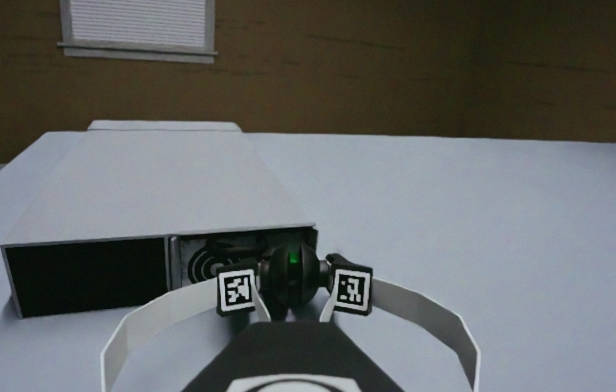

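Request:
execute_actions(
  actions=[
    {"r1":{"joints":{"arm_m":0.342},"pace":"slow"}},
  ],
  cameras=["r1_wrist_camera"],
)

Request:
execute_actions(
  actions=[
    {"r1":{"joints":{"arm_m":0.337},"pace":"slow"}},
  ],
  cameras=["r1_wrist_camera"],
)

Scene clock: 235.57 s.
r1.base_odometry: x=-0.348 y=+0.770 heading=+2.429 (m, m, rad; r1's odometry frame)
r1.turned_by_wheels: +0.000 (rad since the last result)
r1.turned_by_imu: +0.000 (rad since the last result)
r1.base_tilt: forward=+0.0 right=-0.3 (deg)
r1.lidar_m: 0.41 2.55 1.63 1.60 1.84 1.64 1.54 1.64 2.26 2.51 0.59 0.43
r1.base_status: not commanded
r1.joint_positions: lift_m=+0.700 arm_m=+0.344 wrist_yaw_rad=-0.301 wrist_pitch_rad=+0.304 wrist_roll_rad=-0.060 gripper_m=-0.037
r1.joint_status: all done
r1.motor_effort: lift_m=+19(18) arm_m=-11(17) wrist_yaw_rad=+2(44) wrist_pitch_rad=-13(24) wrist_roll_rad=-1(3) gripper_m=-22(23) wheel_0=-5(5) wheel_1=-1(3) wheel_2=-3(11) (%)
r1.hand_pose: x=+0.7517 y=-0.1651 z=+0.7919 quat_wxyz=(+0.977, -0.007, +0.154, -0.144) (m; r1's base frame)
r1.wrist_depth_mm: - - - - - - - / - - - - - - - / - 364 392 627 691 - - / 247 238 254 375 421 449 488 / 194 243 206 224 300 312 322 / 196 198 183 202 181 239 246 / 169 168 182 - 195 192 200
r2.base_odometry: x=+0.286 y=-1.220 heading=-2.412 (m, m, rad; r2's odometry frame)
r2.turned_by_wheels: +0.000 (rad since the last result)
r2.turned_by_imu: +0.000 (rad since the last result)
r2.base_tilt: forward=+0.1 right=-0.2 (deg)
r2.lidar_m: 0.40 0.47 0.64 2.77 2.95 1.09 1.04 2.69 2.00 1.94 0.89 0.46
r2.base_status: not commanded
r2.joint_positions: lift_m=+1.110 arm_m=+0.002 wrist_yaw_rad=+0.000 wrist_pitch_rad=+1.570 wrist_roll_rad=+0.000 gripper_m=+0.115
r2.joint_status: not commanded
r2.motor_effort: lift_m=+23(23) arm_m=-1(1) wrist_yaw_rad=-1(1) wrist_pitch_rad=+0(1) wrist_roll_rad=-3(2) gripper_m=-1(1) wheel_0=-2(2) wheel_1=+1(1) wheel_2=+0(0) (%)
r2.hand_pose: x=+0.1728 y=-0.0874 z=+0.9995 quat_wxyz=(+0.707, +0.000, +0.707, +0.000) (m; r2's base frame)
r2.wrist_depth_mm: 976 946 931 917 904 891 904 / 1229 1229 1229 1229 1229 1255 1229 / 1229 1229 1229 1229 1229 1255 1255 / 1205 1229 1229 1229 1255 1205 1255 / 1229 1229 1008 1008 1255 1255 1255 / 1205 1205 219 1008 216 1229 1229 / 1205 1205 1205 124 1255 1205 1229
pictures: r1_wrist_camera
camera_calibration (this result's frames):
r1_wrist_camera: T_world_to_cam=[[-0.308561, -0.948655, 0.0695964, 0.0121873], [-0.340763, 0.0419331, -0.939214, 1.05273], [0.888072, -0.31352, -0.336205, -0.224711], [0, 0, 0, 1]] pos_world=[0.562049, -0.103034, 0.912338]
Images, in order (width x height): r1_wrist_camera 616x392.

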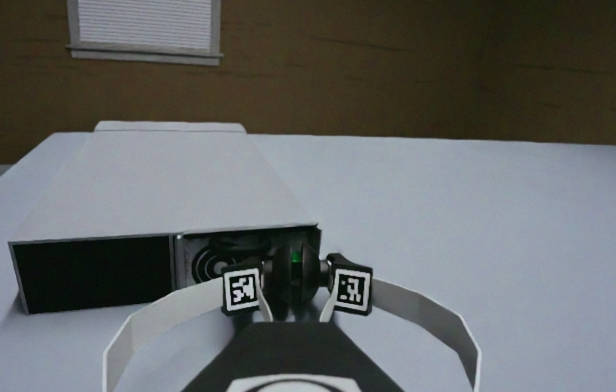

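Scene clock: 236.30 s.
r1.base_odometry: x=-0.348 y=+0.770 heading=+2.429 (m, m, rad; r1's odometry frame)
r1.turned_by_wheels: +0.000 (rad since the last result)
r1.turned_by_imu: +0.000 (rad since the last result)
r1.base_tilt: forward=+0.0 right=-0.3 (deg)
r1.lidar_m: 0.41 2.55 1.64 1.60 1.81 1.63 1.56 1.64 2.24 2.49 0.61 0.41
r1.base_status: not commanded
r1.joint_positions: lift_m=+0.700 arm_m=+0.340 wrist_yaw_rad=-0.295 wrist_pitch_rad=+0.302 wrist_roll_rad=-0.060 gripper_m=-0.037
r1.joint_status: all done
r1.on_its_own: wrist_yaw_rad is at rest, and its effort (-16) is outside its rest range (-13 to +13)
r1.motor_effort: lift_m=+19(19) arm_m=-14(11) wrist_yaw_rad=-16(18) wrist_pitch_rad=-6(12) wrist_roll_rad=-2(1) gripper_m=-27(27) wheel_0=-8(9) wheel_1=-3(2) wheel_2=+2(3) (%)
r1.hand_pose: x=+0.7485 y=-0.1637 z=+0.7924 quat_wxyz=(+0.978, -0.007, +0.153, -0.141) (m; r1's base frame)
r1.wrist_depth_mm: - - - - - - - / - - - - - - - / - 368 402 647 707 - - / 259 243 256 375 424 452 488 / 213 249 210 227 303 314 327 / 196 198 180 202 180 240 247 / 170 169 182 - 196 190 201
r2.base_odometry: x=+0.286 y=-1.220 heading=-2.412 (m, m, rad; r2's odometry frame)
r2.turned_by_wheels: +0.000 (rad since the last result)
r2.turned_by_imu: +0.000 (rad since the last result)
r2.base_tilt: forward=+0.1 right=-0.2 (deg)
r2.lidar_m: 0.42 0.45 0.67 2.78 2.92 1.08 1.05 2.68 1.99 1.94 0.90 0.46
r2.base_status: not commanded
r2.joint_positions: lift_m=+1.110 arm_m=+0.002 wrist_yaw_rad=+0.000 wrist_pitch_rad=+1.570 wrist_roll_rad=+0.000 gripper_m=+0.115
r2.joint_status: not commanded
r2.motor_effort: lift_m=+23(23) arm_m=+0(1) wrist_yaw_rad=-2(1) wrist_pitch_rad=+0(0) wrist_roll_rad=-3(3) gripper_m=-1(2) wheel_0=-2(2) wheel_1=+2(2) wheel_2=+0(0) (%)
r2.hand_pose: x=+0.1728 y=-0.0874 z=+0.9995 quat_wxyz=(+0.707, +0.000, +0.707, +0.000) (m; r2's base frame)
r2.wrist_depth_mm: 960 946 931 917 904 891 904 / 1229 1255 1255 1255 1229 1229 1229 / 1229 1229 1229 1205 1255 1255 1281 / 1229 1229 1255 1229 1229 1255 1281 / 1205 1229 1025 1008 1229 1255 1255 / 1205 1205 219 1008 216 1229 1281 / 1205 1205 1205 124 1229 1229 1255
pictures: r1_wrist_camera
camera_calibration (this result's frames):
r1_wrist_camera: T_world_to_cam=[[-0.302714, -0.950539, 0.0695644, 0.0078875], [-0.338879, 0.0391271, -0.940016, 1.05088], [0.8908, -0.30813, -0.333962, -0.224219], [0, 0, 0, 1]] pos_world=[0.558245, -0.102709, 0.912419]
Images, in order (width x height): r1_wrist_camera 616x392.

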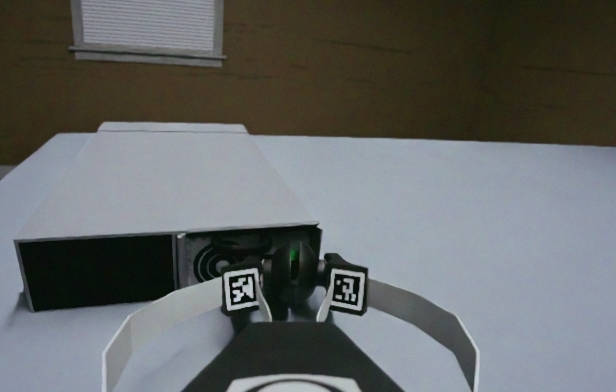

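Request:
execute_actions(
  actions=[
    {"r1":{"joints":{"arm_m":0.333,"wrist_yaw_rad":-0.275},"pace":"slow"}},
  ],
  cameras=["r1_wrist_camera"],
)

Request:
zoom_image(
  camera="r1_wrist_camera",
  region=[160, 200, 400, 340],
)

Scene clock: 237.10 s.
r1.base_odometry: x=-0.348 y=+0.770 heading=+2.429 (m, m, rad; r1's odometry frame)
r1.turned_by_wheels: +0.000 (rad since the last result)
r1.turned_by_imu: +0.000 (rad since the last result)
r1.base_tilt: forward=+0.0 right=-0.3 (deg)
r1.lidar_m: 0.42 2.53 1.62 1.61 1.81 1.63 1.55 1.62 2.23 2.51 0.62 0.45
r1.base_status: not commanded
r1.joint_positions: lift_m=+0.700 arm_m=+0.335 wrist_yaw_rad=-0.273 wrist_pitch_rad=+0.302 wrist_roll_rad=-0.060 gripper_m=-0.037
r1.joint_status: all done
r1.motor_effort: lift_m=+20(20) arm_m=-14(18) wrist_yaw_rad=-6(13) wrist_pitch_rad=-6(7) wrist_roll_rad=-1(1) gripper_m=-25(28) wheel_0=-11(10) wheel_1=-4(4) wheel_2=+1(2) (%)
r1.hand_pose: x=+0.7480 y=-0.1586 z=+0.7926 quat_wxyz=(+0.980, -0.009, +0.153, -0.130) (m; r1's base frame)
r1.wrist_depth_mm: - - - - - - - / - - - - - - - / - 373 402 647 - - - / 301 243 256 355 427 452 492 / 223 248 213 229 303 317 329 / 201 205 182 205 180 240 245 / 170 170 183 - 196 193 201
r2.base_odometry: x=+0.286 y=-1.220 heading=-2.412 (m, m, rad; r2's odometry frame)
r2.turned_by_wheels: +0.000 (rad since the last result)
r2.turned_by_imu: +0.000 (rad since the last result)
r2.base_tilt: forward=+0.1 right=-0.2 (deg)
r2.lidar_m: 0.42 0.45 0.65 2.77 2.94 1.08 1.04 2.66 2.01 1.94 0.88 0.45
r2.base_status: not commanded
r2.joint_positions: lift_m=+1.110 arm_m=+0.002 wrist_yaw_rad=+0.000 wrist_pitch_rad=+1.570 wrist_roll_rad=+0.000 gripper_m=+0.115
r2.joint_status: not commanded
r2.motor_effort: lift_m=+23(23) arm_m=+0(1) wrist_yaw_rad=-1(1) wrist_pitch_rad=-1(1) wrist_roll_rad=-2(3) gripper_m=-1(0) wheel_0=-2(2) wheel_1=+2(2) wheel_2=+0(0) (%)
r2.hand_pose: x=+0.1728 y=-0.0874 z=+0.9995 quat_wxyz=(+0.707, +0.000, +0.707, +0.000) (m; r2's base frame)
r2.wrist_depth_mm: 960 946 917 917 904 891 904 / 1205 1255 1229 1229 1255 1229 1229 / 1205 1229 1229 1229 1229 1255 1255 / 1229 1229 1229 1229 1229 1255 1255 / 1205 1205 1008 1042 1255 1255 1255 / 1229 1229 220 1025 215 1255 1229 / 1205 1205 1205 124 1229 1229 1229
pictures: r1_wrist_camera
camera_calibration (this result's frames):
r1_wrist_camera: T_world_to_cam=[[-0.282219, -0.956827, 0.0695287, -0.00368496], [-0.339173, 0.0317205, -0.940189, 1.04982], [0.897393, -0.288922, -0.333482, -0.224371], [0, 0, 0, 1]] pos_world=[0.556378, -0.101652, 0.912458]
Images, in order (width x height): r1_wrist_camera 616x392.

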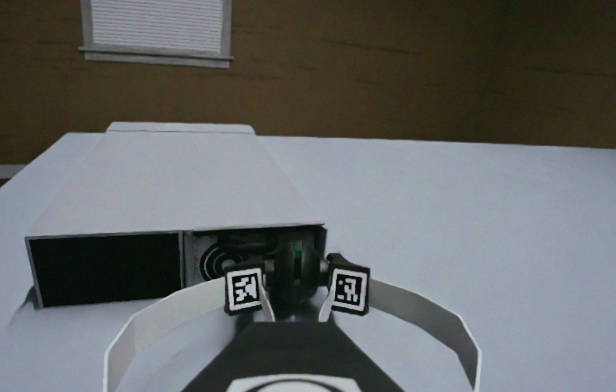

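Region (160, 200, 400, 340) of r1_wrist_camera's 616x392 image, scaled by 2.100; it fills the top 294 rows of this view, and the rest is white.

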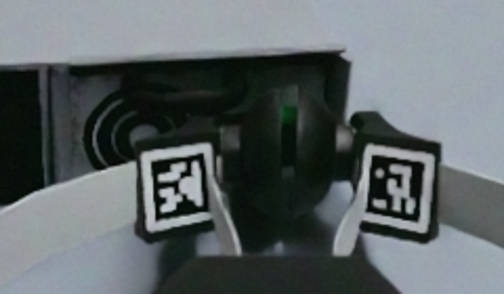

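Request:
execute_actions(
  actions=[
    {"r1":{"joints":{"arm_m":0.327,"wrist_yaw_rad":-0.262},"pace":"slow"}},
  ],
  cameras=["r1_wrist_camera"],
)

Request:
zoom_image(
  camera="r1_wrist_camera",
  region=[160, 200, 400, 340],
)

Scene clock: 238.00 s.
r1.base_odometry: x=-0.348 y=+0.770 heading=+2.430 (m, m, rad; r1's odometry frame)
r1.turned_by_wheels: +0.001 (rad since the last result)
r1.turned_by_imu: +0.001 (rad since the last result)
r1.base_tilt: forward=-0.1 right=-0.3 (deg)
r1.lidar_m: 0.41 2.55 1.63 1.57 1.81 1.63 1.55 1.64 2.24 2.51 0.62 0.45
r1.base_status: not commanded
r1.joint_positions: lift_m=+0.700 arm_m=+0.329 wrist_yaw_rad=-0.262 wrist_pitch_rad=+0.302 wrist_roll_rad=-0.060 gripper_m=-0.037
r1.joint_status: all done
r1.motor_effort: lift_m=+20(19) arm_m=-9(16) wrist_yaw_rad=-1(9) wrist_pitch_rad=-7(8) wrist_roll_rad=-1(2) gripper_m=-17(26) wheel_0=-2(11) wheel_1=+0(4) wheel_2=+0(1) (%)
r1.hand_pose: x=+0.7429 y=-0.1558 z=+0.7925 quat_wxyz=(+0.980, -0.010, +0.153, -0.125) (m; r1's base frame)
r1.wrist_depth_mm: - - - - - - - / - - - - - - - / - 410 402 647 - - - / 325 244 258 315 430 459 496 / 234 249 226 220 304 315 327 / 204 201 182 200 179 243 248 / 171 171 184 - 196 195 202
r2.base_odometry: x=+0.286 y=-1.220 heading=-2.412 (m, m, rad; r2's odometry frame)
r2.turned_by_wheels: +0.000 (rad since the last result)
r2.turned_by_imu: +0.000 (rad since the last result)
r2.base_tilt: forward=+0.1 right=-0.2 (deg)
r2.lidar_m: 0.41 0.47 0.65 2.76 2.94 1.06 1.05 2.70 2.00 1.95 0.89 0.45
r2.base_status: not commanded
r2.joint_positions: lift_m=+1.110 arm_m=+0.002 wrist_yaw_rad=+0.000 wrist_pitch_rad=+1.570 wrist_roll_rad=+0.000 gripper_m=+0.115
r2.joint_status: not commanded
r2.motor_effort: lift_m=+23(23) arm_m=+0(1) wrist_yaw_rad=-1(2) wrist_pitch_rad=+0(0) wrist_roll_rad=-3(2) gripper_m=-1(1) wheel_0=-2(2) wheel_1=+2(2) wheel_2=+0(1) (%)
r2.hand_pose: x=+0.1728 y=-0.0874 z=+0.9995 quat_wxyz=(+0.707, +0.000, +0.707, +0.000) (m; r2's base frame)
r2.wrist_depth_mm: 976 960 931 917 904 904 891 / 1205 1229 1229 1255 1255 1255 1255 / 1229 1229 1255 1255 1255 1255 1281 / 1229 1229 1205 1229 1229 1229 1229 / 1229 1229 1008 1008 1229 1255 1255 / 1205 1229 219 1008 216 1229 1255 / 1229 1229 1205 124 1229 1229 1229
pictures: r1_wrist_camera
camera_calibration (this result's frames):
r1_wrist_camera: T_world_to_cam=[[-0.271466, -0.959937, 0.0694779, -0.0109518], [-0.33963, 0.0280007, -0.940142, 1.04768], [0.900532, -0.278813, -0.333625, -0.219645], [0, 0, 0, 1]] pos_world=[0.550647, -0.101089, 0.912446]
Images, in order (width x height): r1_wrist_camera 616x392.

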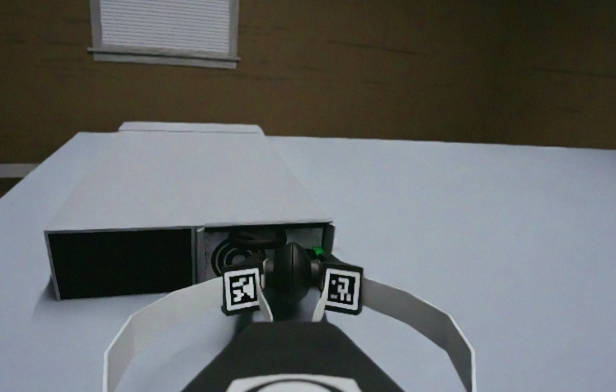

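Region (160, 200, 400, 340) of r1_wrist_camera's 616x392 image, scaled by 2.100; it fills the top 294 rows of this view, and the rest is white.

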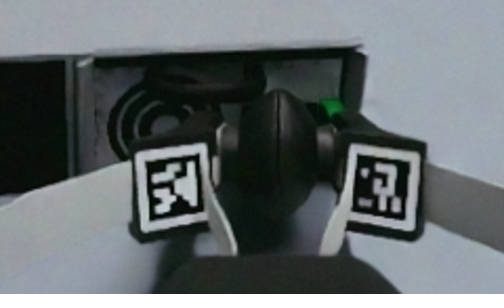

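Request:
execute_actions(
  actions=[
    {"r1":{"joints":{"arm_m":0.27,"wrist_yaw_rad":-0.2,"gripper_m":0.1,"lift_m":0.72}}},
  ],
  cameras=["r1_wrist_camera"],
)

Request:
zoom_image(
  camera="r1_wrist_camera",
  region=[200, 180, 420, 320],
)

Scene clock: 240.17 s.
r1.base_odometry: x=-0.348 y=+0.770 heading=+2.430 (m, m, rad; r1's odometry frame)
r1.turned_by_wheels: +0.000 (rad since the last result)
r1.turned_by_imu: +0.000 (rad since the last result)
r1.base_tilt: forward=+0.0 right=-0.3 (deg)
r1.lidar_m: 0.39 2.55 1.62 1.61 1.80 1.61 1.54 1.65 2.24 2.49 0.60 0.44
r1.base_status: not commanded
r1.joint_positions: lift_m=+0.720 arm_m=+0.272 wrist_yaw_rad=-0.200 wrist_pitch_rad=+0.302 wrist_roll_rad=-0.060 gripper_m=+0.100
r1.joint_status: all done
r1.motor_effort: lift_m=+23(24) arm_m=-9(12) wrist_yaw_rad=+0(25) wrist_pitch_rad=-7(21) wrist_roll_rad=+0(3) gripper_m=-2(19) wheel_0=-2(5) wheel_1=+1(2) wheel_2=+0(3) (%)
r1.hand_pose: x=+0.6950 y=-0.1404 z=+0.8121 quat_wxyz=(+0.984, -0.014, +0.153, -0.094) (m; r1's base frame)
r1.wrist_depth_mm: - - - - - - - / - - - - - - - / - 621 484 - - - - / 1863 319 309 357 480 517 549 / 287 283 283 293 338 357 375 / 231 225 228 249 243 273 279 / 194 198 208 - 224 220 229
r2.base_odometry: x=+0.286 y=-1.220 heading=-2.412 (m, m, rad; r2's odometry frame)
r2.turned_by_wheels: +0.000 (rad since the last result)
r2.turned_by_imu: +0.001 (rad since the last result)
r2.base_tilt: forward=+0.1 right=-0.2 (deg)
r2.lidar_m: 0.41 0.43 0.64 2.76 2.93 1.06 1.05 2.69 1.99 1.93 0.91 0.45
r2.base_status: not commanded
r2.joint_positions: lift_m=+1.110 arm_m=+0.002 wrist_yaw_rad=+0.000 wrist_pitch_rad=+1.570 wrist_roll_rad=+0.000 gripper_m=+0.115
r2.joint_status: not commanded
r2.motor_effort: lift_m=+23(23) arm_m=-1(0) wrist_yaw_rad=-1(2) wrist_pitch_rad=-1(0) wrist_roll_rad=-3(2) gripper_m=-1(1) wheel_0=-2(2) wheel_1=+2(2) wheel_2=+0(0) (%)
r2.hand_pose: x=+0.1728 y=-0.0874 z=+0.9995 quat_wxyz=(+0.707, +0.000, +0.707, +0.000) (m; r2's base frame)
r2.wrist_depth_mm: 960 960 917 917 904 904 904 / 1229 1255 1229 1229 1229 1255 1229 / 1229 1229 1229 1255 1255 1255 1255 / 1229 1229 1229 1229 1229 1229 1229 / 1229 1229 1025 1008 1229 1229 1255 / 1229 1229 220 1025 216 1255 1229 / 1205 1205 1229 124 1229 1229 1229
pictures: r1_wrist_camera
camera_calibration (this result's frames):
r1_wrist_camera: T_world_to_cam=[[-0.211425, -0.974921, 0.0694872, -0.054375], [-0.34137, 0.00703943, -0.939902, 1.0474], [0.915842, -0.222439, -0.334298, -0.167889], [0, 0, 0, 1]] pos_world=[0.499815, -0.0977296, 0.932106]
Images, in order (width x height): r1_wrist_camera 616x392.

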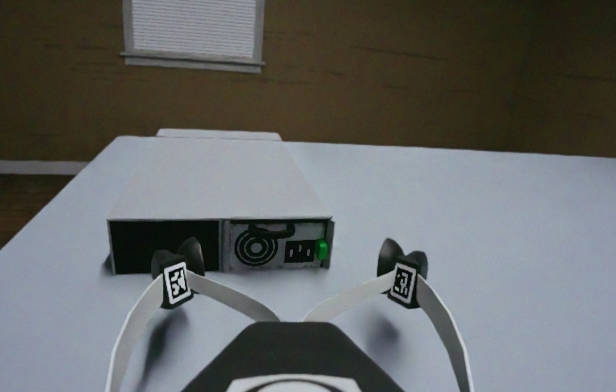

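Region (200, 180, 420, 320) of r1_wrist_camera's 616x392 image, scaled by 2.291; it fills the top 321 rows of this view, and the rest is white.

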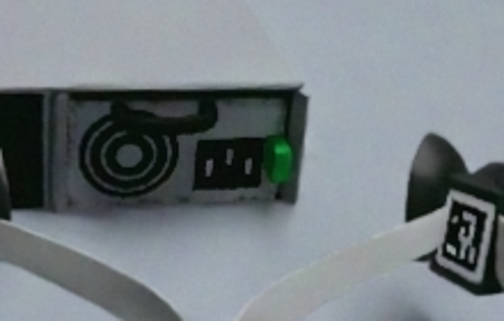

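Request:
execute_actions(
  actions=[
    {"r1":{"joints":{"lift_m":0.96,"wrist_yaw_rad":0,"wrist_roll_rad":0.035,"gripper_m":0.051},"base":{"strafe_m":-0.038}}},
  ],
  cameras=[],
)

Request:
execute_actions(
  actions=[
    {"r1":{"joints":{"wrist_pitch_rad":1.3,"arm_m":0.39},"base":{"translate_m":0.1}}},
  ],
  cameras=["r1_wrist_camera"],
)

Scene clock: 248.10 s.
r1.base_odometry: x=-0.323 y=+0.799 heading=+2.430 (m, m, rad; r1's odometry frame)
r1.turned_by_wheels: +0.000 (rad since the last result)
r1.turned_by_imu: +0.001 (rad since the last result)
r1.base_tilt: forward=-0.1 right=-0.4 (deg)
r1.lidar_m: 0.39 0.42 1.68 1.66 1.90 1.61 1.55 1.63 2.26 2.48 0.61 0.43
r1.base_status: done
r1.joint_positions: lift_m=+0.960 arm_m=+0.272 wrist_yaw_rad=+0.000 wrist_pitch_rad=+0.302 wrist_roll_rad=+0.035 gripper_m=+0.051
r1.joint_status: all done
r1.motor_effort: lift_m=+23(25) arm_m=-9(9) wrist_yaw_rad=-1(3) wrist_pitch_rad=-8(6) wrist_roll_rad=+1(1) gripper_m=-4(3) wheel_0=+0(6) wheel_1=+0(3) wheel_2=+1(1) (%)
r1.hand_pose: x=+0.7178 y=-0.0875 z=+1.0521 quat_wxyz=(+0.988, +0.017, +0.151, -0.003) (m; r1's base frame)
r1.wrist_depth_mm: - - - - - - - / - - - - - - - / - - - - - - - / - - - - - - - / - - - - - - - / 1708 1756 504 554 201 615 615 / 1430 521 508 - 530 508 508
r2.base_odometry: x=+0.286 y=-1.220 heading=-2.412 (m, m, rad; r2's odometry frame)
r2.turned_by_wheels: +0.000 (rad since the last result)
r2.turned_by_imu: +0.001 (rad since the last result)
r2.base_tilt: forward=+0.1 right=-0.2 (deg)
r2.lidar_m: 0.42 0.43 0.66 2.79 2.91 1.09 1.06 2.72 2.00 1.93 0.91 0.45
r2.base_status: not commanded
r2.joint_positions: lift_m=+1.110 arm_m=+0.002 wrist_yaw_rad=+0.000 wrist_pitch_rad=+1.570 wrist_roll_rad=+0.000 gripper_m=+0.115
r2.joint_status: not commanded
r2.motor_effort: lift_m=+23(23) arm_m=+0(0) wrist_yaw_rad=-2(2) wrist_pitch_rad=+0(0) wrist_roll_rad=-2(0) gripper_m=-1(1) wheel_0=-2(2) wheel_1=+2(2) wheel_2=+0(0) (%)
r2.hand_pose: x=+0.1728 y=-0.0874 z=+0.9995 quat_wxyz=(+0.707, +0.000, +0.707, +0.000) (m; r2's base frame)
r2.wrist_depth_mm: 960 960 931 917 904 904 904 / 1229 1255 1255 1229 1229 1281 1229 / 1229 1229 1229 1255 1229 1229 1255 / 1205 1255 1229 1229 1255 1229 1255 / 1229 1229 1008 1008 1229 1229 1281 / 1229 1205 220 1008 216 1229 1229 / 1205 1205 1205 124 1229 1229 1229
pictures: none
No camera images: the call's "cameras" was empty. Leave "cameras" out to get every camera's image.

Scene clock: 249.63 s.
r1.base_odometry: x=-0.399 y=+0.864 heading=+2.430 (m, m, rad; r1's odometry frame)
r1.turned_by_wheels: +0.000 (rad since the last result)
r1.turned_by_imu: +0.000 (rad since the last result)
r1.base_tilt: forward=-0.1 right=-0.4 (deg)
r1.lidar_m: 0.30 0.36 1.69 1.63 1.88 1.76 1.65 1.75 2.36 1.33 0.46 0.34
r1.base_status: done
r1.joint_positions: lift_m=+0.960 arm_m=+0.388 wrist_yaw_rad=+0.000 wrist_pitch_rad=+1.300 wrist_roll_rad=+0.035 gripper_m=+0.051
r1.joint_status: all done
r1.motor_effort: lift_m=+23(23) arm_m=+8(8) wrist_yaw_rad=-2(2) wrist_pitch_rad=+0(5) wrist_roll_rad=+0(1) gripper_m=-2(3) wheel_0=+0(4) wheel_1=-1(5) wheel_2=-1(7) (%)
r1.hand_pose: x=+0.6365 y=-0.0874 z=+0.8600 quat_wxyz=(+0.796, +0.014, +0.605, -0.010) (m; r1's base frame)
r1.wrist_depth_mm: 1160 353 307 314 368 373 375 / 1138 343 301 304 357 362 366 / 1098 332 290 294 345 351 351 / 1060 325 279 285 332 340 340 / 991 317 278 283 325 329 327 / 991 306 303 312 310 319 322 / 297 297 301 - 309 310 314
r2.base_odometry: x=+0.286 y=-1.220 heading=-2.412 (m, m, rad; r2's odometry frame)
r2.turned_by_wheels: +0.000 (rad since the last result)
r2.turned_by_imu: +0.000 (rad since the last result)
r2.base_tilt: forward=+0.2 right=-0.2 (deg)
r2.lidar_m: 0.41 0.46 0.65 2.75 2.94 1.06 1.04 2.67 2.00 1.93 0.90 0.47
r2.base_status: not commanded
r2.joint_positions: lift_m=+1.110 arm_m=+0.002 wrist_yaw_rad=+0.000 wrist_pitch_rad=+1.570 wrist_roll_rad=+0.000 gripper_m=+0.115
r2.joint_status: not commanded
r2.motor_effort: lift_m=+23(23) arm_m=+0(0) wrist_yaw_rad=-2(1) wrist_pitch_rad=+0(1) wrist_roll_rad=-3(1) gripper_m=+0(1) wheel_0=-2(2) wheel_1=+2(2) wheel_2=+0(0) (%)
r2.hand_pose: x=+0.1728 y=-0.0874 z=+0.9995 quat_wxyz=(+0.707, +0.000, +0.707, +0.000) (m; r2's base frame)
r2.wrist_depth_mm: 976 931 931 917 904 904 891 / 1229 1229 1229 1255 1255 1255 1205 / 1205 1229 1229 1255 1229 1255 1255 / 1205 1229 1229 1229 1255 1255 1255 / 1229 1205 1025 1025 1255 1281 1255 / 1205 1205 219 1025 216 1229 1229 / 1205 1205 1229 124 1229 1229 1255
pictures: r1_wrist_camera
camera_calibration (this result's frames):
r1_wrist_camera: T_world_to_cam=[[-0.039843, -0.998927, 0.0236077, -0.0902272], [-0.973169, 0.0334356, -0.227651, 0.864046], [0.226617, -0.0320446, -0.973457, 0.918492], [0, 0, 0, 1]] pos_world=[0.629122, -0.0895875, 1.09294]
Images, in order (width x height): r1_wrist_camera 616x392.

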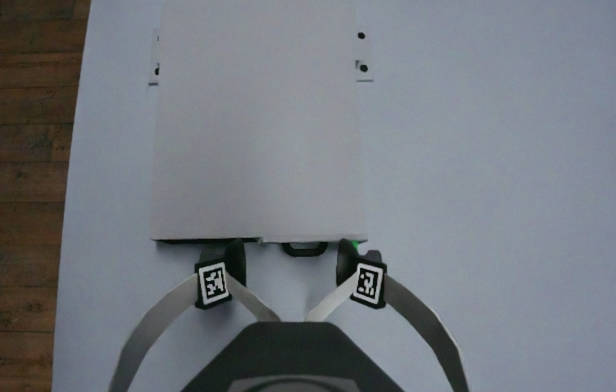

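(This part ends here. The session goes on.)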